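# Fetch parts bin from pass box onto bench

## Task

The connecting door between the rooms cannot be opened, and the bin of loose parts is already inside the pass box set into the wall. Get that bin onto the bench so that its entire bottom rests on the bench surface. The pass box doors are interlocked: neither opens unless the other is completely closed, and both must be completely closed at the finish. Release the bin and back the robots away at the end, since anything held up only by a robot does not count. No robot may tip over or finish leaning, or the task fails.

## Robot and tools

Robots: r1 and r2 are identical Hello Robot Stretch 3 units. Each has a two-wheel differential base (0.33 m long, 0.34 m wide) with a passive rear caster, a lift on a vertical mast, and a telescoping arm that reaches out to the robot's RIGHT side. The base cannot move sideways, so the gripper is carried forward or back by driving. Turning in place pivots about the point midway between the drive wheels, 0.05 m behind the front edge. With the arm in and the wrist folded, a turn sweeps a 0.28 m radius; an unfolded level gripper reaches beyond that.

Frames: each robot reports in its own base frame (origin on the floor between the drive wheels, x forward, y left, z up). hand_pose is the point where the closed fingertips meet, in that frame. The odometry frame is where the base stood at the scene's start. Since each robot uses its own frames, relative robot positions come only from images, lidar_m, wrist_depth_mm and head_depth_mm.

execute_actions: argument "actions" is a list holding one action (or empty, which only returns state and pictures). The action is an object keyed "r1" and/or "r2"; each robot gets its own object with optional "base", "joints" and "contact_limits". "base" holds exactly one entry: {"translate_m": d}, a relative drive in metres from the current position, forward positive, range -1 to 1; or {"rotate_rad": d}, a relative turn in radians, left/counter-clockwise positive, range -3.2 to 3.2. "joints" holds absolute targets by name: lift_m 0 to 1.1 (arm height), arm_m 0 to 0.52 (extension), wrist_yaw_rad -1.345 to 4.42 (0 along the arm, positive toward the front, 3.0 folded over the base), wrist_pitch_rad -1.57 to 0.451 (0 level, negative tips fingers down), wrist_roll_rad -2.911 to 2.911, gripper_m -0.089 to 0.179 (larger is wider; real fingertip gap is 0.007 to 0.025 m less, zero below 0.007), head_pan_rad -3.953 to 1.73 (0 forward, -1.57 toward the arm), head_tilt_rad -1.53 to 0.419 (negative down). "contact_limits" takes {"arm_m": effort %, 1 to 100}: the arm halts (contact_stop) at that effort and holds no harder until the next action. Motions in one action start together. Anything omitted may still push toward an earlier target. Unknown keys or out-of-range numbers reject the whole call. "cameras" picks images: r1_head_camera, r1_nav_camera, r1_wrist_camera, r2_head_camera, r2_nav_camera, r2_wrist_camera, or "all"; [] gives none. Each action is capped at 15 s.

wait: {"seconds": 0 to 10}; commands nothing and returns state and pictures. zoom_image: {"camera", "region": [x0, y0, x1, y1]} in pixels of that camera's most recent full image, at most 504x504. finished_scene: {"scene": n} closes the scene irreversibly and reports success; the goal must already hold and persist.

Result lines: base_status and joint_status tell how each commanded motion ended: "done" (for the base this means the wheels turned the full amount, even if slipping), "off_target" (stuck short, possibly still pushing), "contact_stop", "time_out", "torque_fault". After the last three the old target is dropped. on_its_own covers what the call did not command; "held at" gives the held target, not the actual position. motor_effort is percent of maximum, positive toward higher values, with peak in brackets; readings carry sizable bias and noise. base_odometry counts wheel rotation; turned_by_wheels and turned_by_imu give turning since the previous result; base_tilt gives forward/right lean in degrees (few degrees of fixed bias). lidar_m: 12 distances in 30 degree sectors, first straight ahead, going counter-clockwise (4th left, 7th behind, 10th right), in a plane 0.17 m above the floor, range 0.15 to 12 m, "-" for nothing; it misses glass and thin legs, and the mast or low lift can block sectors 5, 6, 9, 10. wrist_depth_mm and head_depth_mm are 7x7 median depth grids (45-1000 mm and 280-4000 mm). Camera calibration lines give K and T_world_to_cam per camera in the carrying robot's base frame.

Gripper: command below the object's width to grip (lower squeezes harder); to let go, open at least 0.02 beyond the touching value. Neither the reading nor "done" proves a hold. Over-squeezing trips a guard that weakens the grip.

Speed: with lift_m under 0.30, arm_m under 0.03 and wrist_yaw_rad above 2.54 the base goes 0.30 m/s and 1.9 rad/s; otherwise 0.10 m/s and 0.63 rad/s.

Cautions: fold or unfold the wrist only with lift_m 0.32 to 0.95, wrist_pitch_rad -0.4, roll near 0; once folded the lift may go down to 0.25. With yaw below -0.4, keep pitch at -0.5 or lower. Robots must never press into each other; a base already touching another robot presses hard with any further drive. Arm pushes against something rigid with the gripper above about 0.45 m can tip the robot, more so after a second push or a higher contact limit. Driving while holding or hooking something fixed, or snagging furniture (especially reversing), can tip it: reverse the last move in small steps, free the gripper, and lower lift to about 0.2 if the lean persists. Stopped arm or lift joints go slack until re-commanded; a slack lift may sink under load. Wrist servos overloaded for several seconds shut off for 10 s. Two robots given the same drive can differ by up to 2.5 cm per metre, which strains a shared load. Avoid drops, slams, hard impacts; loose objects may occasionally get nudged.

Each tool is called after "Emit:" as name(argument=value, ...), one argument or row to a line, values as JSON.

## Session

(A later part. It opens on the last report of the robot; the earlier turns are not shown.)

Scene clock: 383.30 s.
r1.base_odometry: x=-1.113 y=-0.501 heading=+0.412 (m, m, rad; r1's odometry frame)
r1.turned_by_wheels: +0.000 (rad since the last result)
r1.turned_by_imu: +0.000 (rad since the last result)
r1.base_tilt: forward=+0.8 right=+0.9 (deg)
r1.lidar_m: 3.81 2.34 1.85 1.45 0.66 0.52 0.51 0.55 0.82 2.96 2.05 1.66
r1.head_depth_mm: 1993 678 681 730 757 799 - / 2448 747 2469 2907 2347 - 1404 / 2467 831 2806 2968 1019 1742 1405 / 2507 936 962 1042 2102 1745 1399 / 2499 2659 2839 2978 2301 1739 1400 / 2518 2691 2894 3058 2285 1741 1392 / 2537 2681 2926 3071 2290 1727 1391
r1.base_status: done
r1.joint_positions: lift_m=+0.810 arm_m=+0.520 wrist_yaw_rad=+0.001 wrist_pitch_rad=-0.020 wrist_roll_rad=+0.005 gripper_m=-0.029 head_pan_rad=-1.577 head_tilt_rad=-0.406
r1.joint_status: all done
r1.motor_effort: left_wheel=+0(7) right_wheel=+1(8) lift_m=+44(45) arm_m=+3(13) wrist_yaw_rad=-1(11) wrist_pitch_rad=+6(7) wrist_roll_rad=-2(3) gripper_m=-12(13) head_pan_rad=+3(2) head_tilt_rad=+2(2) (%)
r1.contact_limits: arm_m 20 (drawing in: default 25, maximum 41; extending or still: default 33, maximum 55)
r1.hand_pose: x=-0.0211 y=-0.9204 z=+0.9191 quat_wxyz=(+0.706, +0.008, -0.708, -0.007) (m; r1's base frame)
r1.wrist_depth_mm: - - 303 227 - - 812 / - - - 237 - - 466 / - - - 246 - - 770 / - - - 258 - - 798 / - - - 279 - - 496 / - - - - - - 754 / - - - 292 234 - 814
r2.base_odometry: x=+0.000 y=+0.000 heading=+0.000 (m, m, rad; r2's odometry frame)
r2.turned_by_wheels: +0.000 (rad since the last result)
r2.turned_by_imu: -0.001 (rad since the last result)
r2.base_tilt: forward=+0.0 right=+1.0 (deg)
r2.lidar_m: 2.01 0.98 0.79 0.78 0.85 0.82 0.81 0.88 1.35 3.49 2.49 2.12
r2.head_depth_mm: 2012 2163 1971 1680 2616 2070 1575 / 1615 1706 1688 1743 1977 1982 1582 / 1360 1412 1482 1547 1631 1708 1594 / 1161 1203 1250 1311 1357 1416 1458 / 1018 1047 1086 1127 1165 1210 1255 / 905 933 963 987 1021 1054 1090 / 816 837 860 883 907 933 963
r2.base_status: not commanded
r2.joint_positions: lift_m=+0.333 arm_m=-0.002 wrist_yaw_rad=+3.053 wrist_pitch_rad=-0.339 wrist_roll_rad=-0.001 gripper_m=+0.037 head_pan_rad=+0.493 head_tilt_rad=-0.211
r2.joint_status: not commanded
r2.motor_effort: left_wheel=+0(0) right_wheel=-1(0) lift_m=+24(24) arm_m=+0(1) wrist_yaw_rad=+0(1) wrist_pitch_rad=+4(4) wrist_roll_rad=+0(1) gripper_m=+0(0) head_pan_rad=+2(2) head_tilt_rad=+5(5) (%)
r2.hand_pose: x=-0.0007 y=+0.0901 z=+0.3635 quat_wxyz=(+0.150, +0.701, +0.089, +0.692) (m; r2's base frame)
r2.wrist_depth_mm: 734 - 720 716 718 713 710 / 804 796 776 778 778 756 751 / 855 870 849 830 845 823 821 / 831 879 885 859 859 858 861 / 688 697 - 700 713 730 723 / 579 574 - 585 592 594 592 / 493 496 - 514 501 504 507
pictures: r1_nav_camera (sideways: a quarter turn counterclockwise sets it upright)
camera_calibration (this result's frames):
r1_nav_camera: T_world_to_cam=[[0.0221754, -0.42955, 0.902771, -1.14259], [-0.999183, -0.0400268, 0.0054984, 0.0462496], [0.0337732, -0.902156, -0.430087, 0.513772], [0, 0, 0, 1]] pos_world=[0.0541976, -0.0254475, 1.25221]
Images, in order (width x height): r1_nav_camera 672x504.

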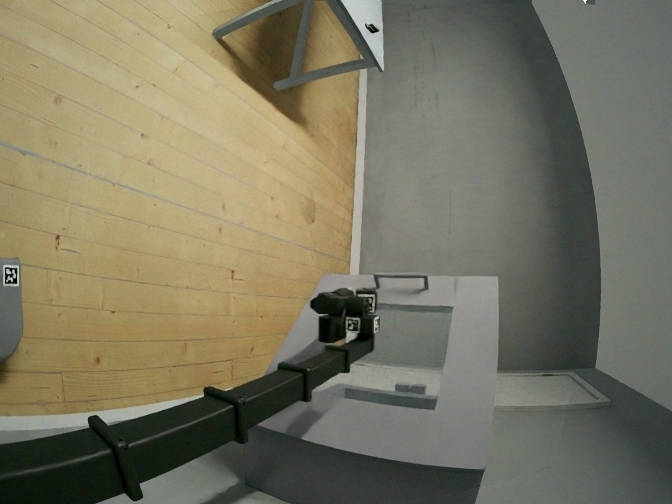

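Emit:
execute_actions(
  actions=[
    {"r1":{"joints":{"arm_m":0.0}}},
  ],
  cameras=[],
)

Emit:
execute_actions(
  actions=[
    {"r1":{"base":{"translate_m":0.55}}},
  ],
  cameras=[],
)

Emit:
execute_actions(
  actions=[
    {"r1":{"base":{"rotate_rad":-1.555}}},
  ],
  cameras=[],
)

Emit:
execute_actions(
  actions=[
    {"r1":{"base":{"translate_m":0.8},"joints":{"head_tilt_rad":-0.5}}},
  ],
  cameras=["r1_nav_camera","r1_head_camera"],
)

Scene clock: 397.43 s.
r1.base_odometry: x=-1.113 y=-0.501 heading=+0.412 (m, m, rad; r1's odometry frame)
r1.turned_by_wheels: +0.000 (rad since the last result)
r1.turned_by_imu: -0.001 (rad since the last result)
r1.base_tilt: forward=+0.9 right=+0.9 (deg)
r1.lidar_m: 3.81 2.35 1.85 1.44 0.66 0.52 0.51 0.55 0.82 2.95 2.05 1.66
r1.head_depth_mm: 1980 678 683 729 759 818 1402 / 2460 748 2462 2904 895 1633 1402 / 2457 833 2821 2980 975 1749 1402 / 2476 937 965 1042 2029 1773 1362 / 2504 2645 2836 2999 2290 1744 1394 / 2525 2679 2882 3048 2293 1740 1396 / 2529 2722 2902 3066 2286 1727 1390
r1.base_status: not commanded
r1.joint_positions: lift_m=+0.810 arm_m=+0.003 wrist_yaw_rad=+0.001 wrist_pitch_rad=-0.020 wrist_roll_rad=+0.004 gripper_m=-0.029 head_pan_rad=-1.577 head_tilt_rad=-0.406
r1.joint_status: all done
joint sent to its limit — the command would take r1.arm_m past its lower limit, so that joint was sent only as far as its limit.
r1.motor_effort: left_wheel=+0(0) right_wheel=+1(2) lift_m=+44(44) arm_m=-4(5) wrist_yaw_rad=-1(2) wrist_pitch_rad=+6(6) wrist_roll_rad=-2(2) gripper_m=-13(12) head_pan_rad=+3(2) head_tilt_rad=+2(2) (%)
r1.hand_pose: x=-0.0213 y=-0.4036 z=+0.9191 quat_wxyz=(+0.706, +0.008, -0.708, -0.007) (m; r1's base frame)
r1.wrist_depth_mm: - - - 778 - 435 357 / - - - 815 - 440 368 / - - - 842 - 452 374 / - - - 869 - 466 391 / - - - 893 614 477 407 / - - - - - 488 421 / - - - - - - 695
r2.base_odometry: x=+0.000 y=+0.000 heading=+0.000 (m, m, rad; r2's odometry frame)
r2.turned_by_wheels: +0.000 (rad since the last result)
r2.turned_by_imu: -0.004 (rad since the last result)
r2.base_tilt: forward=-0.1 right=+1.1 (deg)
r2.lidar_m: 2.00 0.98 0.78 0.78 0.85 0.82 0.81 0.88 1.35 3.51 2.49 2.12
r2.head_depth_mm: 2014 2146 1978 1676 2584 2066 1576 / 1628 1707 1680 1724 1995 1984 1581 / 1356 1407 1481 1550 1624 1717 1584 / 1158 1207 1254 1297 1355 1417 1450 / 1021 1050 1086 1123 1167 1214 1261 / 904 931 957 989 1023 1053 1092 / 818 839 858 882 911 932 963
r2.base_status: not commanded
r2.joint_positions: lift_m=+0.333 arm_m=-0.002 wrist_yaw_rad=+3.053 wrist_pitch_rad=-0.339 wrist_roll_rad=-0.001 gripper_m=+0.037 head_pan_rad=+0.493 head_tilt_rad=-0.211
r2.joint_status: not commanded
r2.motor_effort: left_wheel=+0(0) right_wheel=-1(1) lift_m=+24(24) arm_m=+1(0) wrist_yaw_rad=+0(0) wrist_pitch_rad=+4(4) wrist_roll_rad=+0(0) gripper_m=+0(0) head_pan_rad=+2(2) head_tilt_rad=+4(5) (%)
r2.hand_pose: x=-0.0007 y=+0.0901 z=+0.3635 quat_wxyz=(+0.150, +0.701, +0.089, +0.692) (m; r2's base frame)
r2.wrist_depth_mm: 729 - 710 716 714 708 704 / 796 798 791 771 774 766 754 / 842 860 840 852 851 821 820 / 838 879 882 877 866 856 859 / 698 693 - 699 718 713 719 / 570 582 - 588 590 591 599 / 490 492 - 511 502 505 506
pictures: none
No camera images: the call's "cameras" was empty. Leave "cameras" out to get every camera's image.

Scene clock: 404.37 s.
r1.base_odometry: x=-0.609 y=-0.280 heading=+0.412 (m, m, rad; r1's odometry frame)
r1.turned_by_wheels: +0.000 (rad since the last result)
r1.turned_by_imu: +0.000 (rad since the last result)
r1.base_tilt: forward=+0.8 right=+0.9 (deg)
r1.lidar_m: 3.27 2.28 1.79 1.76 1.37 1.07 1.06 1.14 1.69 3.01 1.24 2.41
r1.head_depth_mm: 2471 2636 2824 3014 2336 1755 1414 / 2498 2654 2834 3019 2310 1748 1404 / 2514 2687 2848 3019 2299 1749 1395 / 2545 2713 2889 3038 2312 1770 1362 / 2556 2719 2906 3073 2281 1743 1396 / 2567 2711 2940 3134 2302 1732 1396 / 2571 2740 2972 3098 2286 1727 1398
r1.base_status: done
r1.joint_positions: lift_m=+0.810 arm_m=+0.003 wrist_yaw_rad=+0.001 wrist_pitch_rad=-0.020 wrist_roll_rad=+0.004 gripper_m=-0.029 head_pan_rad=-1.577 head_tilt_rad=-0.406
r1.joint_status: not commanded
r1.motor_effort: left_wheel=+0(6) right_wheel=+1(4) lift_m=+44(44) arm_m=-4(4) wrist_yaw_rad=-1(0) wrist_pitch_rad=+6(6) wrist_roll_rad=-2(3) gripper_m=-12(12) head_pan_rad=+1(1) head_tilt_rad=+1(2) (%)
r1.hand_pose: x=-0.0213 y=-0.4036 z=+0.9191 quat_wxyz=(+0.706, +0.008, -0.708, -0.007) (m; r1's base frame)
r1.wrist_depth_mm: - - - - - - 747 / - - - - - - - / - - - - - - - / - - - - - - 770 / - - - - - - - / - - - - - - - / - - - - - - -
r2.base_odometry: x=+0.000 y=+0.000 heading=+0.000 (m, m, rad; r2's odometry frame)
r2.turned_by_wheels: +0.000 (rad since the last result)
r2.turned_by_imu: -0.002 (rad since the last result)
r2.base_tilt: forward=-0.2 right=+1.2 (deg)
r2.lidar_m: 2.01 0.98 0.78 0.78 0.84 0.82 0.81 0.88 1.34 3.52 2.49 2.12
r2.head_depth_mm: 2016 2159 1964 1676 2600 2069 1575 / 1612 1699 1674 1728 1998 1971 1573 / 1352 1406 1465 1561 1628 1718 1578 / 1160 1203 1252 1310 1356 1417 1450 / 1017 1053 1080 1120 1167 1211 1258 / 906 928 955 985 1017 1059 1088 / 818 835 858 884 908 936 964
r2.base_status: not commanded
r2.joint_positions: lift_m=+0.333 arm_m=-0.002 wrist_yaw_rad=+3.053 wrist_pitch_rad=-0.339 wrist_roll_rad=-0.001 gripper_m=+0.037 head_pan_rad=+0.493 head_tilt_rad=-0.211
r2.joint_status: not commanded
r2.motor_effort: left_wheel=+0(0) right_wheel=-1(1) lift_m=+24(24) arm_m=+1(1) wrist_yaw_rad=+0(1) wrist_pitch_rad=+4(5) wrist_roll_rad=+0(1) gripper_m=+0(0) head_pan_rad=+2(2) head_tilt_rad=+4(5) (%)
r2.hand_pose: x=-0.0007 y=+0.0901 z=+0.3635 quat_wxyz=(+0.150, +0.701, +0.089, +0.692) (m; r2's base frame)
r2.wrist_depth_mm: 741 - 731 718 712 721 705 / 808 794 786 776 783 763 745 / 846 859 834 844 828 817 817 / 825 874 884 893 856 874 856 / 691 693 - 711 712 711 720 / 576 578 - 580 589 588 591 / 485 490 - 510 501 505 507
pictures: none
No camera images: the call's "cameras" was empty. Leave "cameras" out to get every camera's image.

Scene clock: 407.77 s.
r1.base_odometry: x=-0.609 y=-0.280 heading=-1.143 (m, m, rad; r1's odometry frame)
r1.turned_by_wheels: -1.555 (rad since the last result)
r1.turned_by_imu: -1.573 (rad since the last result)
r1.base_tilt: forward=+0.8 right=+0.9 (deg)
r1.lidar_m: 3.02 1.24 2.47 3.27 2.24 1.79 1.76 1.34 1.07 1.06 1.15 1.73
r1.head_depth_mm: 855 911 975 1051 1141 1233 1333 / 862 919 985 1060 1147 1248 1337 / 872 928 995 1070 1160 1270 1351 / 877 934 1004 1081 1171 1269 1365 / 885 946 1013 1093 1188 1299 1377 / 893 952 1026 1106 1201 1314 1387 / 899 963 1036 1120 1214 1331 1388
r1.base_status: done
r1.joint_positions: lift_m=+0.810 arm_m=+0.003 wrist_yaw_rad=+0.001 wrist_pitch_rad=-0.020 wrist_roll_rad=+0.004 gripper_m=-0.029 head_pan_rad=-1.577 head_tilt_rad=-0.406
r1.joint_status: not commanded
r1.motor_effort: left_wheel=+4(8) right_wheel=-2(3) lift_m=+44(44) arm_m=-4(4) wrist_yaw_rad=+0(1) wrist_pitch_rad=+6(6) wrist_roll_rad=-2(2) gripper_m=-11(12) head_pan_rad=+3(3) head_tilt_rad=+2(2) (%)
r1.hand_pose: x=-0.0213 y=-0.4036 z=+0.9191 quat_wxyz=(+0.706, +0.008, -0.708, -0.007) (m; r1's base frame)
r1.wrist_depth_mm: 755 825 803 762 754 711 697 / 768 864 836 796 769 752 723 / 765 895 843 854 798 775 750 / 763 928 904 870 824 823 771 / 779 987 925 882 854 821 796 / - - 971 - 872 862 825 / - - - 980 975 891 863
r2.base_odometry: x=+0.000 y=+0.000 heading=+0.000 (m, m, rad; r2's odometry frame)
r2.turned_by_wheels: +0.000 (rad since the last result)
r2.turned_by_imu: -0.001 (rad since the last result)
r2.base_tilt: forward=-0.2 right=+1.1 (deg)
r2.lidar_m: 2.01 0.98 0.78 0.78 0.85 0.82 0.81 0.88 1.35 3.51 2.49 2.12
r2.head_depth_mm: 2032 2153 1973 1686 2592 2074 1577 / 1617 1716 1688 1728 2000 1978 1581 / 1357 1420 1480 1557 1626 1716 1585 / 1161 1205 1253 1309 1363 1421 1455 / 1019 1052 1083 1130 1161 1212 1256 / 904 933 958 985 1022 1051 1086 / 816 836 861 881 908 934 961
r2.base_status: not commanded
r2.joint_positions: lift_m=+0.333 arm_m=-0.002 wrist_yaw_rad=+3.053 wrist_pitch_rad=-0.339 wrist_roll_rad=-0.001 gripper_m=+0.037 head_pan_rad=+0.493 head_tilt_rad=-0.211
r2.joint_status: not commanded
r2.motor_effort: left_wheel=-1(0) right_wheel=-2(1) lift_m=+24(24) arm_m=+0(1) wrist_yaw_rad=-1(0) wrist_pitch_rad=+5(4) wrist_roll_rad=+0(0) gripper_m=+0(0) head_pan_rad=+2(2) head_tilt_rad=+5(4) (%)
r2.hand_pose: x=-0.0007 y=+0.0901 z=+0.3635 quat_wxyz=(+0.150, +0.701, +0.089, +0.692) (m; r2's base frame)
r2.wrist_depth_mm: 736 - 732 724 713 704 704 / 797 803 783 770 774 754 742 / 825 863 851 833 842 836 809 / 830 874 876 873 875 865 867 / 689 701 - 711 709 719 725 / 575 577 - 585 585 591 596 / 494 494 - 516 500 504 509
pictures: none
No camera images: the call's "cameras" was empty. Leave "cameras" out to get every camera's image.

Scene clock: 417.20 s.
r1.base_odometry: x=-0.277 y=-1.008 heading=-1.142 (m, m, rad; r1's odometry frame)
r1.turned_by_wheels: +0.000 (rad since the last result)
r1.turned_by_imu: +0.001 (rad since the last result)
r1.base_tilt: forward=+0.8 right=+0.9 (deg)
r1.lidar_m: 2.22 1.07 0.81 0.80 3.27 2.59 2.56 1.47 1.17 1.16 1.25 1.86
r1.head_depth_mm: 928 1005 1090 1193 1322 1464 1326 / 930 806 1077 1192 1335 1473 1318 / 934 722 817 892 1354 1484 1350 / 943 663 3109 1204 888 1466 1384 / 952 611 - 1200 818 1509 1312 / 959 569 1458 1192 772 1499 1312 / 968 529 570 616 666 734 1303
r1.base_status: done
r1.joint_positions: lift_m=+0.810 arm_m=+0.003 wrist_yaw_rad=+0.001 wrist_pitch_rad=-0.020 wrist_roll_rad=+0.004 gripper_m=-0.029 head_pan_rad=-1.577 head_tilt_rad=-0.494
r1.joint_status: all done
r1.motor_effort: left_wheel=+3(9) right_wheel=-1(2) lift_m=+44(44) arm_m=-4(4) wrist_yaw_rad=+0(0) wrist_pitch_rad=+6(6) wrist_roll_rad=-2(2) gripper_m=-12(12) head_pan_rad=+1(2) head_tilt_rad=-2(13) (%)
r1.hand_pose: x=-0.0213 y=-0.4036 z=+0.9191 quat_wxyz=(+0.706, +0.008, -0.708, -0.007) (m; r1's base frame)
r1.wrist_depth_mm: 304 706 970 - 598 833 772 / 304 352 - - 626 851 813 / 307 357 - - 653 866 828 / 320 369 - - 691 911 862 / 333 382 473 524 948 940 901 / 346 392 446 - 988 960 920 / 361 399 - - - 999 949
r2.base_odometry: x=+0.000 y=+0.000 heading=+0.000 (m, m, rad; r2's odometry frame)
r2.turned_by_wheels: +0.000 (rad since the last result)
r2.turned_by_imu: -0.002 (rad since the last result)
r2.base_tilt: forward=-0.1 right=+1.0 (deg)
r2.lidar_m: 2.01 0.98 0.78 0.78 0.85 0.82 0.81 0.88 1.35 3.51 2.49 2.12
r2.head_depth_mm: 2025 2145 1967 1680 2619 2057 1575 / 1610 1698 1678 1742 1989 1979 1581 / 1351 1409 1473 1550 1627 1716 1591 / 1161 1206 1251 1305 1361 1419 1462 / 1020 1051 1082 1123 1168 1211 1255 / 906 930 958 983 1019 1056 1093 / 817 835 859 883 907 932 962
r2.base_status: not commanded
r2.joint_positions: lift_m=+0.333 arm_m=-0.002 wrist_yaw_rad=+3.053 wrist_pitch_rad=-0.339 wrist_roll_rad=-0.001 gripper_m=+0.037 head_pan_rad=+0.493 head_tilt_rad=-0.211
r2.joint_status: not commanded
r2.motor_effort: left_wheel=+0(0) right_wheel=-1(1) lift_m=+24(24) arm_m=+1(1) wrist_yaw_rad=+0(0) wrist_pitch_rad=+4(4) wrist_roll_rad=+0(1) gripper_m=+0(0) head_pan_rad=+2(2) head_tilt_rad=+4(4) (%)
r2.hand_pose: x=-0.0007 y=+0.0901 z=+0.3635 quat_wxyz=(+0.150, +0.701, +0.089, +0.692) (m; r2's base frame)
r2.wrist_depth_mm: 739 - 716 722 715 707 707 / 805 799 773 778 778 766 757 / 849 857 852 844 821 834 826 / 836 874 885 854 867 864 869 / 698 700 - 705 716 710 718 / 569 576 - 580 594 589 594 / 490 493 - 513 500 507 504
pictures: r1_head_camera (sideways: a quarter turn clockwise sets it upright), r1_nav_camera (sideways: a quarter turn counterclockwise sets it upright)
camera_calibration (this result's frames):
r1_head_camera: T_world_to_cam=[[-0.00991264, 0.448354, -0.893801, 1.18464], [0.999493, -0.0226118, -0.0224275, 0.0248021], [-0.0302659, -0.89357, -0.447902, 0.53761], [0, 0, 0, 1]] pos_world=[0.00322464, -0.0501831, 1.30018]
r1_nav_camera: T_world_to_cam=[[0.0217252, -0.5068, 0.86179, -1.08914], [-0.999185, -0.0403321, 0.00147043, 0.051494], [0.0340126, -0.861119, -0.507264, 0.614193], [0, 0, 0, 1]] pos_world=[0.0542235, -0.0210051, 1.25009]
Images, in order (width x height): r1_head_camera 896x504, r1_nav_camera 672x504.

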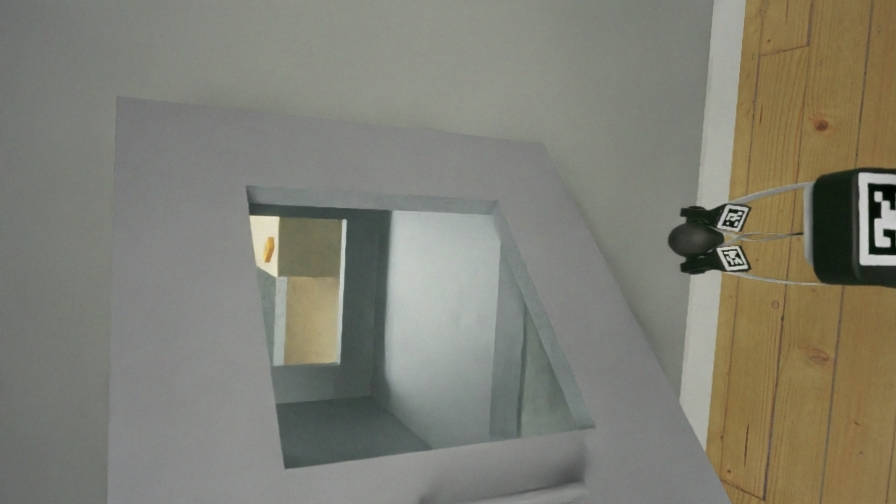

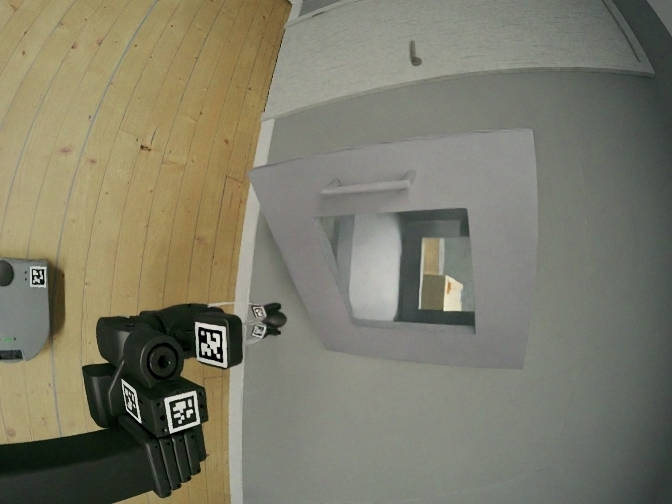

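Emit:
execute_actions(
  actions=[
    {"r1":{"base":{"translate_m":0.2}}},
  ],
  cameras=[],
)

Emit:
execute_actions(
  actions=[
    {"r1":{"joints":{"arm_m":0.52},"contact_limits":{"arm_m":25}}},
  ],
  cameras=["r1_nav_camera","r1_head_camera"],
)

Scene clock: 425.90 s.
r1.base_odometry: x=-0.194 y=-1.190 heading=-1.142 (m, m, rad; r1's odometry frame)
r1.turned_by_wheels: +0.000 (rad since the last result)
r1.turned_by_imu: +0.000 (rad since the last result)
r1.base_tilt: forward=+0.8 right=+0.9 (deg)
r1.lidar_m: 2.02 2.19 0.93 0.78 3.40 2.79 2.75 1.50 1.19 1.18 1.28 1.90
r1.head_depth_mm: 937 691 831 908 1348 1482 1323 / 947 622 1436 1202 897 1499 1322 / 956 566 3073 1209 815 1513 1352 / 963 517 567 627 709 776 1384 / 972 478 519 565 622 705 1313 / 981 472 934 1067 1420 1539 1309 / 1003 1089 1171 1299 1457 1551 1304
r1.base_status: done
r1.joint_positions: lift_m=+0.810 arm_m=+0.003 wrist_yaw_rad=+0.001 wrist_pitch_rad=-0.020 wrist_roll_rad=+0.004 gripper_m=-0.029 head_pan_rad=-1.577 head_tilt_rad=-0.494
r1.joint_status: not commanded
r1.motor_effort: left_wheel=+3(8) right_wheel=-1(3) lift_m=+44(44) arm_m=-4(4) wrist_yaw_rad=+0(1) wrist_pitch_rad=+6(6) wrist_roll_rad=-2(3) gripper_m=-12(12) head_pan_rad=+2(1) head_tilt_rad=-2(2) (%)
r1.hand_pose: x=-0.0213 y=-0.4036 z=+0.9191 quat_wxyz=(+0.706, +0.008, -0.708, -0.007) (m; r1's base frame)
r1.wrist_depth_mm: - 996 284 337 - 582 806 / - - 297 347 - 616 838 / - - 307 362 - 661 856 / - - 318 371 - 673 896 / - - 333 365 509 941 909 / - - 342 - 568 990 949 / - - - 419 - - 974
r2.base_odometry: x=+0.000 y=+0.000 heading=+0.000 (m, m, rad; r2's odometry frame)
r2.turned_by_wheels: +0.000 (rad since the last result)
r2.turned_by_imu: -0.002 (rad since the last result)
r2.base_tilt: forward=-0.2 right=+1.0 (deg)
r2.lidar_m: 2.01 0.98 0.79 0.78 0.85 0.82 0.81 0.88 1.35 3.49 2.49 2.12
r2.head_depth_mm: 2013 2154 1979 1668 2614 2074 1567 / 1615 1714 1691 1744 1988 1985 1583 / 1358 1411 1483 1551 1624 1718 1586 / 1164 1209 1255 1301 1360 1423 1451 / 1020 1050 1087 1127 1166 1210 1257 / 907 932 958 991 1026 1056 1087 / 816 838 858 883 908 934 963
r2.base_status: not commanded
r2.joint_positions: lift_m=+0.333 arm_m=-0.002 wrist_yaw_rad=+3.053 wrist_pitch_rad=-0.339 wrist_roll_rad=-0.001 gripper_m=+0.037 head_pan_rad=+0.493 head_tilt_rad=-0.211
r2.joint_status: not commanded
r2.motor_effort: left_wheel=+0(0) right_wheel=-2(0) lift_m=+24(24) arm_m=+1(0) wrist_yaw_rad=+0(0) wrist_pitch_rad=+4(4) wrist_roll_rad=+1(0) gripper_m=+0(0) head_pan_rad=+2(2) head_tilt_rad=+4(4) (%)
r2.hand_pose: x=-0.0007 y=+0.0901 z=+0.3635 quat_wxyz=(+0.150, +0.701, +0.089, +0.692) (m; r2's base frame)
r2.wrist_depth_mm: 738 - 717 722 706 709 708 / 792 801 767 785 762 770 758 / 842 851 844 840 818 819 823 / 832 879 880 874 864 864 863 / 687 711 - 708 718 708 725 / 578 574 - 585 590 595 597 / 488 496 - 512 502 504 505
pictures: none
No camera images: the call's "cameras" was empty. Leave "cameras" out to get every camera's image.

Scene clock: 432.10 s.
r1.base_odometry: x=-0.194 y=-1.190 heading=-1.142 (m, m, rad; r1's odometry frame)
r1.turned_by_wheels: +0.000 (rad since the last result)
r1.turned_by_imu: +0.000 (rad since the last result)
r1.base_tilt: forward=+0.8 right=+1.0 (deg)
r1.lidar_m: 2.02 2.19 0.93 0.78 3.42 2.78 2.76 1.50 1.19 1.18 1.28 1.91
r1.head_depth_mm: 938 806 878 965 1351 1466 - / 947 811 1435 1001 - 1510 1280 / 955 816 3114 - 1387 1510 1318 / 966 824 1530 1341 1404 1522 1308 / 971 828 1384 1024 1417 1537 1309 / 978 836 901 1018 1439 1538 1305 / 1000 1085 1173 1314 1459 1557 1297
r1.base_status: not commanded
r1.joint_positions: lift_m=+0.810 arm_m=+0.520 wrist_yaw_rad=-0.001 wrist_pitch_rad=-0.021 wrist_roll_rad=+0.004 gripper_m=-0.029 head_pan_rad=-1.577 head_tilt_rad=-0.497
r1.joint_status: all done
r1.motor_effort: left_wheel=+2(9) right_wheel=+0(6) lift_m=+42(44) arm_m=+3(12) wrist_yaw_rad=+0(17) wrist_pitch_rad=+6(11) wrist_roll_rad=-2(3) gripper_m=-11(13) head_pan_rad=+1(1) head_tilt_rad=-1(2) (%)
r1.contact_limits: arm_m 25 (drawing in: default 25, maximum 41; extending or still: default 33, maximum 55)
r1.hand_pose: x=-0.0218 y=-0.9204 z=+0.9188 quat_wxyz=(+0.706, +0.007, -0.708, -0.008) (m; r1's base frame)
r1.wrist_depth_mm: 170 193 520 729 - 670 415 / 176 191 520 - - 687 416 / 184 192 520 - - 701 414 / 192 191 531 809 775 696 412 / 200 198 521 752 620 588 414 / 210 204 436 - 443 429 392 / 219 214 227 226 223 330 331
r2.base_odometry: x=+0.000 y=+0.000 heading=+0.000 (m, m, rad; r2's odometry frame)
r2.turned_by_wheels: +0.000 (rad since the last result)
r2.turned_by_imu: -0.002 (rad since the last result)
r2.base_tilt: forward=+0.0 right=+1.0 (deg)
r2.lidar_m: 2.01 0.98 0.79 0.78 0.85 0.82 0.81 0.88 1.35 3.51 2.50 2.12
r2.head_depth_mm: 2027 2147 1957 1677 2597 2057 1578 / 1619 1708 1701 1722 1984 1978 1572 / 1350 1411 1483 1542 1627 1725 1578 / 1163 1209 1251 1306 1358 1409 1453 / 1021 1051 1086 1127 1167 1209 1259 / 906 929 959 987 1018 1057 1092 / 815 835 856 881 908 932 964
r2.base_status: not commanded
r2.joint_positions: lift_m=+0.333 arm_m=-0.002 wrist_yaw_rad=+3.053 wrist_pitch_rad=-0.339 wrist_roll_rad=-0.001 gripper_m=+0.037 head_pan_rad=+0.493 head_tilt_rad=-0.211
r2.joint_status: not commanded
r2.motor_effort: left_wheel=+0(0) right_wheel=-1(1) lift_m=+24(24) arm_m=+0(1) wrist_yaw_rad=+0(0) wrist_pitch_rad=+5(5) wrist_roll_rad=+0(0) gripper_m=+0(0) head_pan_rad=+2(2) head_tilt_rad=+5(4) (%)
r2.hand_pose: x=-0.0007 y=+0.0901 z=+0.3635 quat_wxyz=(+0.150, +0.701, +0.089, +0.692) (m; r2's base frame)
r2.wrist_depth_mm: 727 - 723 725 712 718 704 / 787 796 777 778 775 774 751 / 852 868 831 853 828 821 816 / 822 866 868 861 862 851 854 / 689 696 - 707 718 709 718 / 570 581 - 578 591 587 587 / 493 490 - 515 501 504 508
pictures: r1_head_camera (sideways: a quarter turn clockwise sets it upright), r1_nav_camera (sideways: a quarter turn counterclockwise sets it upright)
camera_calibration (this result's frames):
r1_head_camera: T_world_to_cam=[[-0.00992719, 0.451294, -0.89232, 1.1827], [0.999495, -0.0224677, -0.0224826, 0.0248738], [-0.0301947, -0.892092, -0.450843, 0.541436], [0, 0, 0, 1]] pos_world=[0.0032282, -0.0501774, 1.30001]
r1_nav_camera: T_world_to_cam=[[0.0217445, -0.509634, 0.860116, -1.08696], [-0.999182, -0.0404069, 0.00131842, 0.0516918], [0.0340827, -0.859442, -0.510096, 0.617878], [0, 0, 0, 1]] pos_world=[0.0542259, -0.020831, 1.25002]
Images, in order (width x height): r1_head_camera 896x504, r1_nav_camera 672x504.

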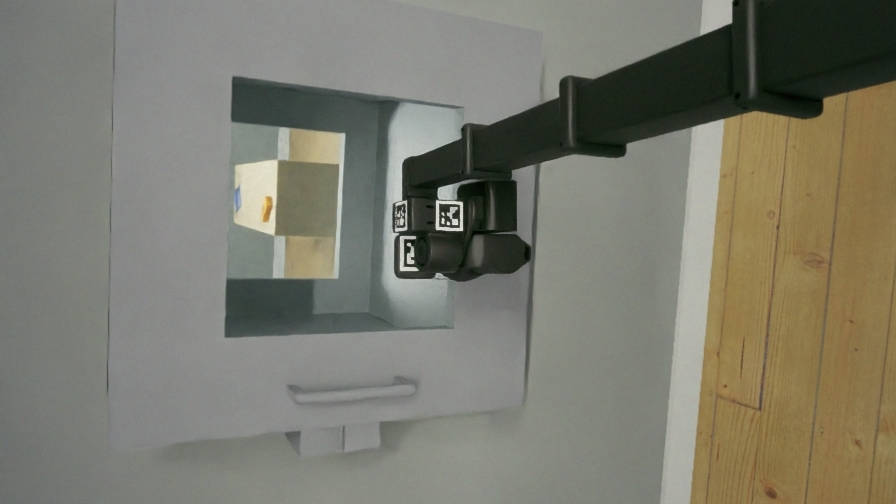

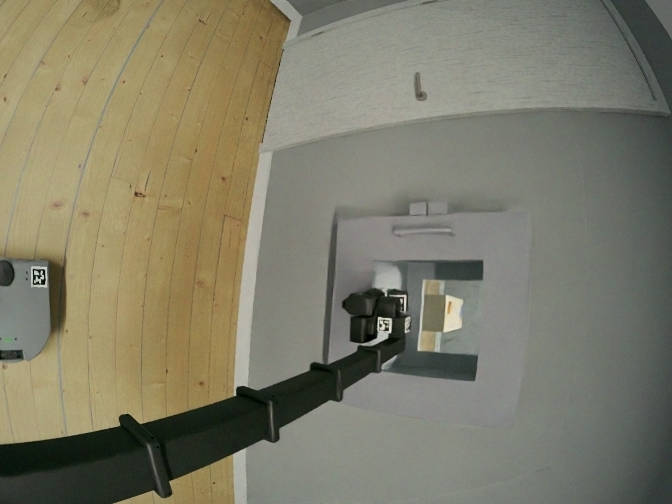

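Emit:
execute_actions(
  actions=[
    {"r1":{"joints":{"arm_m":0.25}}},
  ],
  cameras=[],
)

Emit:
execute_actions(
  actions=[
    {"r1":{"base":{"translate_m":0.15},"joints":{"lift_m":0.785}}},
  ],
  cameras=["r1_head_camera","r1_wrist_camera"],
)

Emit:
execute_actions(
  actions=[
    {"r1":{"joints":{"arm_m":0.5},"contact_limits":{"arm_m":18}}},
  ],
  cameras=["r1_wrist_camera","r1_head_camera"],
)

Scene clock: 444.47 s.
r1.base_odometry: x=-0.194 y=-1.190 heading=-1.142 (m, m, rad; r1's odometry frame)
r1.turned_by_wheels: +0.000 (rad since the last result)
r1.turned_by_imu: -0.001 (rad since the last result)
r1.base_tilt: forward=+0.8 right=+0.9 (deg)
r1.lidar_m: 2.02 2.19 0.93 0.78 3.40 2.78 2.75 1.50 1.19 1.18 1.28 1.90
r1.head_depth_mm: 939 806 877 962 1350 1478 - / 946 812 1431 1001 1328 - 1281 / 952 817 3124 1195 1335 1505 1316 / 963 823 1526 1195 - 1502 1308 / 971 828 1382 1025 1415 1540 1311 / 978 835 905 1018 1436 1542 1310 / 1000 1083 1173 1309 1458 1558 1305
r1.base_status: not commanded
r1.joint_positions: lift_m=+0.810 arm_m=+0.250 wrist_yaw_rad=-0.001 wrist_pitch_rad=-0.021 wrist_roll_rad=+0.004 gripper_m=-0.029 head_pan_rad=-1.577 head_tilt_rad=-0.497
r1.joint_status: all done
r1.motor_effort: left_wheel=+2(1) right_wheel=+0(0) lift_m=+42(43) arm_m=-4(3) wrist_yaw_rad=+0(2) wrist_pitch_rad=+6(6) wrist_roll_rad=-2(2) gripper_m=-12(12) head_pan_rad=+2(1) head_tilt_rad=-2(1) (%)
r1.hand_pose: x=-0.0216 y=-0.6509 z=+0.9188 quat_wxyz=(+0.706, +0.008, -0.708, -0.008) (m; r1's base frame)
r1.wrist_depth_mm: 734 441 431 994 959 616 376 / 760 465 451 - - 415 391 / 791 486 460 - - 422 401 / 815 783 477 - - 432 425 / 851 823 496 493 460 450 445 / 863 859 518 - 469 462 461 / 910 908 852 835 775 752 726
r2.base_odometry: x=+0.000 y=+0.000 heading=+0.000 (m, m, rad; r2's odometry frame)
r2.turned_by_wheels: +0.000 (rad since the last result)
r2.turned_by_imu: -0.003 (rad since the last result)
r2.base_tilt: forward=+0.0 right=+1.0 (deg)
r2.lidar_m: 2.01 0.98 0.78 0.78 0.85 0.82 0.81 0.88 1.35 3.50 2.49 2.12
r2.head_depth_mm: 2017 2167 1965 1674 2610 2068 1578 / 1613 1694 1681 1751 1995 1981 1585 / 1350 1412 1469 1556 1628 1710 1572 / 1164 1209 1255 1302 1355 1407 1452 / 1018 1051 1086 1127 1167 1205 1259 / 906 932 959 992 1017 1052 1086 / 819 835 860 884 906 933 964
r2.base_status: not commanded
r2.joint_positions: lift_m=+0.333 arm_m=-0.002 wrist_yaw_rad=+3.053 wrist_pitch_rad=-0.339 wrist_roll_rad=-0.001 gripper_m=+0.037 head_pan_rad=+0.493 head_tilt_rad=-0.211
r2.joint_status: not commanded
r2.motor_effort: left_wheel=+0(0) right_wheel=-1(1) lift_m=+24(24) arm_m=+1(0) wrist_yaw_rad=+0(1) wrist_pitch_rad=+4(4) wrist_roll_rad=+1(1) gripper_m=+0(0) head_pan_rad=+2(2) head_tilt_rad=+4(5) (%)
r2.hand_pose: x=-0.0007 y=+0.0901 z=+0.3635 quat_wxyz=(+0.150, +0.701, +0.089, +0.692) (m; r2's base frame)
r2.wrist_depth_mm: 731 - 732 729 716 705 700 / 791 813 792 770 774 765 743 / 846 864 849 860 826 829 831 / 838 869 883 869 856 869 870 / 694 693 - 703 728 718 725 / 576 577 - 586 599 590 603 / 493 494 - 515 498 504 509
pictures: none
No camera images: the call's "cameras" was empty. Leave "cameras" out to get every camera's image.

Scene clock: 447.40 s.
r1.base_odometry: x=-0.131 y=-1.327 heading=-1.142 (m, m, rad; r1's odometry frame)
r1.turned_by_wheels: +0.000 (rad since the last result)
r1.turned_by_imu: +0.000 (rad since the last result)
r1.base_tilt: forward=+0.8 right=+0.9 (deg)
r1.lidar_m: 1.87 2.03 0.84 0.79 3.40 2.94 2.90 1.53 1.21 1.20 1.30 1.89
r1.head_depth_mm: 951 820 1428 1210 1369 1503 - / 964 826 - 1207 1364 - 1298 / 973 833 3086 1043 1369 - 1315 / 978 837 915 1019 - - 1312 / 990 867 947 1263 1452 1542 1311 / 1009 1092 1196 1318 1465 1563 1304 / 1014 1106 1207 1329 1487 1578 1300
r1.base_status: done
r1.joint_positions: lift_m=+0.785 arm_m=+0.250 wrist_yaw_rad=-0.001 wrist_pitch_rad=-0.021 wrist_roll_rad=+0.004 gripper_m=-0.029 head_pan_rad=-1.577 head_tilt_rad=-0.497
r1.joint_status: all done
r1.motor_effort: left_wheel=+1(6) right_wheel=+0(5) lift_m=+20(36) arm_m=-4(4) wrist_yaw_rad=+0(0) wrist_pitch_rad=+6(6) wrist_roll_rad=-2(2) gripper_m=-12(12) head_pan_rad=+2(1) head_tilt_rad=-1(1) (%)
r1.hand_pose: x=-0.0216 y=-0.6509 z=+0.8947 quat_wxyz=(+0.706, +0.008, -0.708, -0.008) (m; r1's base frame)
r1.wrist_depth_mm: 732 727 691 420 991 934 584 / 769 756 475 438 - 975 589 / 782 780 761 451 - - 585 / 842 817 781 472 936 833 441 / 874 851 828 492 475 464 442 / 901 868 848 - 491 478 468 / 955 910 879 831 806 767 748
r2.base_odometry: x=+0.000 y=+0.000 heading=+0.000 (m, m, rad; r2's odometry frame)
r2.turned_by_wheels: +0.000 (rad since the last result)
r2.turned_by_imu: -0.001 (rad since the last result)
r2.base_tilt: forward=-0.2 right=+1.2 (deg)
r2.lidar_m: 2.01 0.98 0.79 0.78 0.85 0.82 0.81 0.88 1.35 3.50 2.50 2.13
r2.head_depth_mm: 2021 2161 1965 1666 2618 2062 1580 / 1617 1715 1687 1717 1986 1968 1579 / 1353 1412 1475 1544 1622 1718 1582 / 1167 1203 1252 1302 1361 1422 1457 / 1018 1049 1088 1127 1166 1204 1254 / 906 929 957 992 1022 1054 1088 / 815 836 860 881 907 935 960
r2.base_status: not commanded
r2.joint_positions: lift_m=+0.333 arm_m=-0.002 wrist_yaw_rad=+3.053 wrist_pitch_rad=-0.339 wrist_roll_rad=-0.001 gripper_m=+0.037 head_pan_rad=+0.493 head_tilt_rad=-0.211
r2.joint_status: not commanded
r2.motor_effort: left_wheel=+0(0) right_wheel=-1(1) lift_m=+24(24) arm_m=+1(1) wrist_yaw_rad=+0(0) wrist_pitch_rad=+4(4) wrist_roll_rad=+0(0) gripper_m=+0(0) head_pan_rad=+2(2) head_tilt_rad=+5(4) (%)
r2.hand_pose: x=-0.0007 y=+0.0901 z=+0.3635 quat_wxyz=(+0.150, +0.701, +0.089, +0.692) (m; r2's base frame)
r2.wrist_depth_mm: 734 - 724 726 714 706 706 / 787 795 783 772 764 770 756 / 853 859 847 855 835 825 830 / 840 860 876 860 860 858 866 / 691 702 - 708 713 723 720 / 581 581 - 578 593 590 594 / 493 493 - 511 502 509 506
pictures: r1_head_camera (sideways: a quarter turn clockwise sets it upright), r1_wrist_camera
camera_calibration (this result's frames):
r1_head_camera: T_world_to_cam=[[-0.00992724, 0.451294, -0.89232, 1.1827], [0.999495, -0.0224676, -0.0224826, 0.0248738], [-0.0301946, -0.892092, -0.450843, 0.541436], [0, 0, 0, 1]] pos_world=[0.00322821, -0.0501774, 1.30001]
r1_wrist_camera: T_world_to_cam=[[-0.999557, -0.00409626, -0.0294677, 0.00381825], [0.0280423, 0.201124, -0.979164, 1.04303], [0.00993757, -0.979557, -0.20092, -0.295529], [0, 0, 0, 1]] pos_world=[-0.0224955, -0.499249, 0.962031]
Images, in order (width x height): r1_head_camera 896x504, r1_wrist_camera 644x364.

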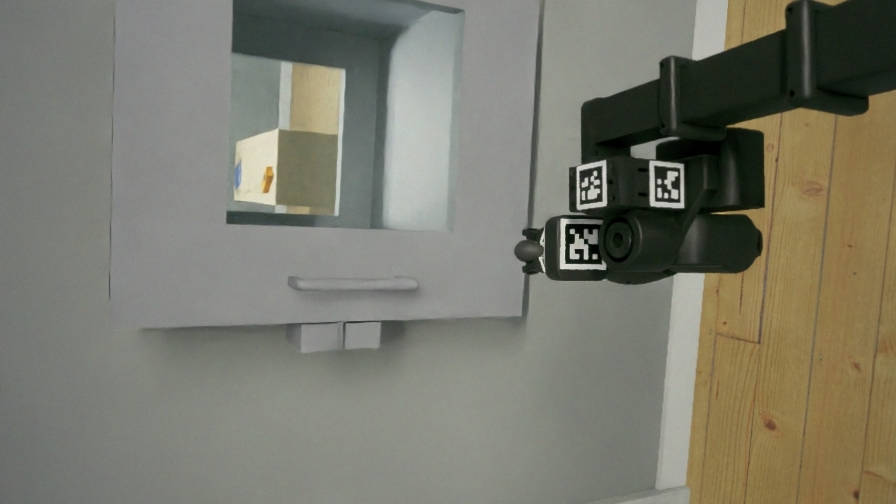

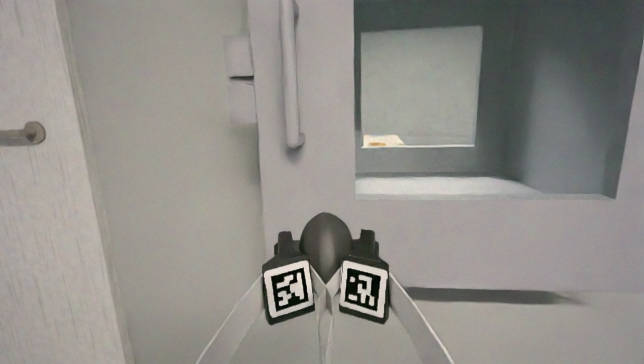

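Scene clock: 450.47 s.
r1.base_odometry: x=-0.131 y=-1.327 heading=-1.142 (m, m, rad; r1's odometry frame)
r1.turned_by_wheels: +0.000 (rad since the last result)
r1.turned_by_imu: +0.000 (rad since the last result)
r1.base_tilt: forward=+0.8 right=+0.9 (deg)
r1.lidar_m: 1.87 2.03 0.84 0.79 3.40 2.93 2.90 1.53 1.21 1.20 1.30 1.89
r1.head_depth_mm: 953 821 1436 1208 1373 1503 - / 963 825 - 1205 1357 - 1318 / 971 831 3095 1344 1433 1533 1313 / 981 840 914 978 1449 1543 1310 / 989 865 945 1264 1441 1543 1309 / 1009 1092 1195 1313 1463 1559 1307 / 1016 1103 1204 1331 1482 1580 1301
r1.base_status: not commanded
r1.joint_positions: lift_m=+0.785 arm_m=+0.500 wrist_yaw_rad=-0.001 wrist_pitch_rad=-0.021 wrist_roll_rad=+0.004 gripper_m=-0.029 head_pan_rad=-1.577 head_tilt_rad=-0.497
r1.joint_status: all done
r1.motor_effort: left_wheel=+1(2) right_wheel=+0(0) lift_m=+19(20) arm_m=+3(3) wrist_yaw_rad=-1(1) wrist_pitch_rad=+6(6) wrist_roll_rad=-2(2) gripper_m=-11(11) head_pan_rad=+2(1) head_tilt_rad=+0(1) (%)
r1.contact_limits: arm_m 18 (drawing in: default 25, maximum 41; extending or still: default 33, maximum 55)
r1.hand_pose: x=-0.0216 y=-0.9003 z=+0.8947 quat_wxyz=(+0.706, +0.008, -0.708, -0.008) (m; r1's base frame)
r1.wrist_depth_mm: 476 215 192 190 - - 641 / 504 226 202 196 - - 639 / 521 493 208 204 - - 632 / 544 517 212 213 800 764 629 / 580 542 226 218 510 542 528 / 591 566 237 - 244 237 234 / 622 596 248 237 230 221 212
r2.base_odometry: x=+0.000 y=+0.000 heading=+0.000 (m, m, rad; r2's odometry frame)
r2.turned_by_wheels: +0.000 (rad since the last result)
r2.turned_by_imu: -0.001 (rad since the last result)
r2.base_tilt: forward=-0.1 right=+1.1 (deg)
r2.lidar_m: 2.01 0.98 0.79 0.78 0.85 0.82 0.81 0.88 1.35 3.49 2.49 2.12
r2.head_depth_mm: 2013 2166 1960 1667 2606 2070 1574 / 1621 1697 1692 1737 1996 1992 1578 / 1353 1413 1473 1550 1625 1708 1581 / 1164 1207 1250 1303 1365 1414 1461 / 1017 1051 1082 1128 1169 1206 1263 / 908 932 962 990 1013 1055 1090 / 818 836 858 882 907 938 962
r2.base_status: not commanded
r2.joint_positions: lift_m=+0.333 arm_m=-0.002 wrist_yaw_rad=+3.053 wrist_pitch_rad=-0.339 wrist_roll_rad=-0.001 gripper_m=+0.037 head_pan_rad=+0.493 head_tilt_rad=-0.211
r2.joint_status: not commanded
r2.motor_effort: left_wheel=+0(0) right_wheel=-1(1) lift_m=+24(24) arm_m=+1(0) wrist_yaw_rad=+0(0) wrist_pitch_rad=+4(4) wrist_roll_rad=+0(0) gripper_m=-1(0) head_pan_rad=+2(2) head_tilt_rad=+4(4) (%)
r2.hand_pose: x=-0.0007 y=+0.0901 z=+0.3635 quat_wxyz=(+0.150, +0.701, +0.089, +0.692) (m; r2's base frame)
r2.wrist_depth_mm: 733 - 719 710 703 713 710 / 792 800 792 769 768 771 755 / 840 863 848 853 852 834 817 / 840 862 865 882 854 849 872 / 688 694 - 715 718 722 720 / 575 577 - 584 585 589 595 / 495 496 - 516 495 503 504
pictures: r1_head_camera (sideways: a quarter turn clockwise sets it upright), r1_wrist_camera
camera_calibration (this result's frames):
r1_head_camera: T_world_to_cam=[[-0.0099273, 0.451294, -0.89232, 1.1827], [0.999495, -0.0224675, -0.0224827, 0.0248738], [-0.0301945, -0.892092, -0.450843, 0.541436], [0, 0, 0, 1]] pos_world=[0.00322821, -0.0501774, 1.30001]
r1_wrist_camera: T_world_to_cam=[[-0.999557, -0.00409637, -0.0294678, 0.00279664], [0.0280424, 0.201124, -0.979164, 1.09319], [0.00993768, -0.979557, -0.20092, -0.539838], [0, 0, 0, 1]] pos_world=[-0.0224955, -0.748657, 0.962031]
Images, in order (width x height): r1_head_camera 896x504, r1_wrist_camera 644x364.

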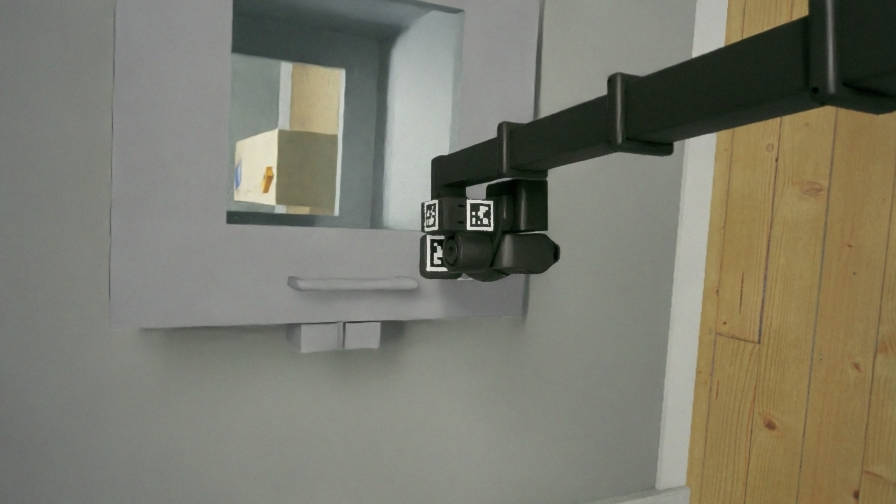

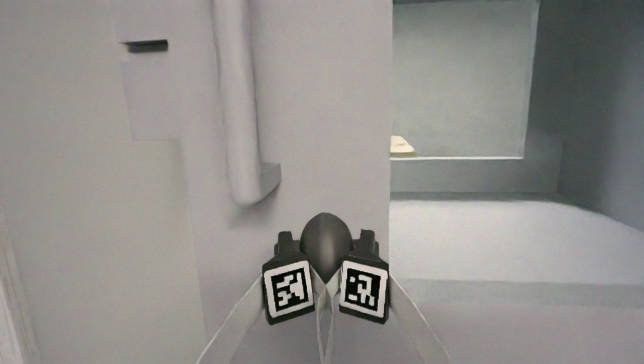

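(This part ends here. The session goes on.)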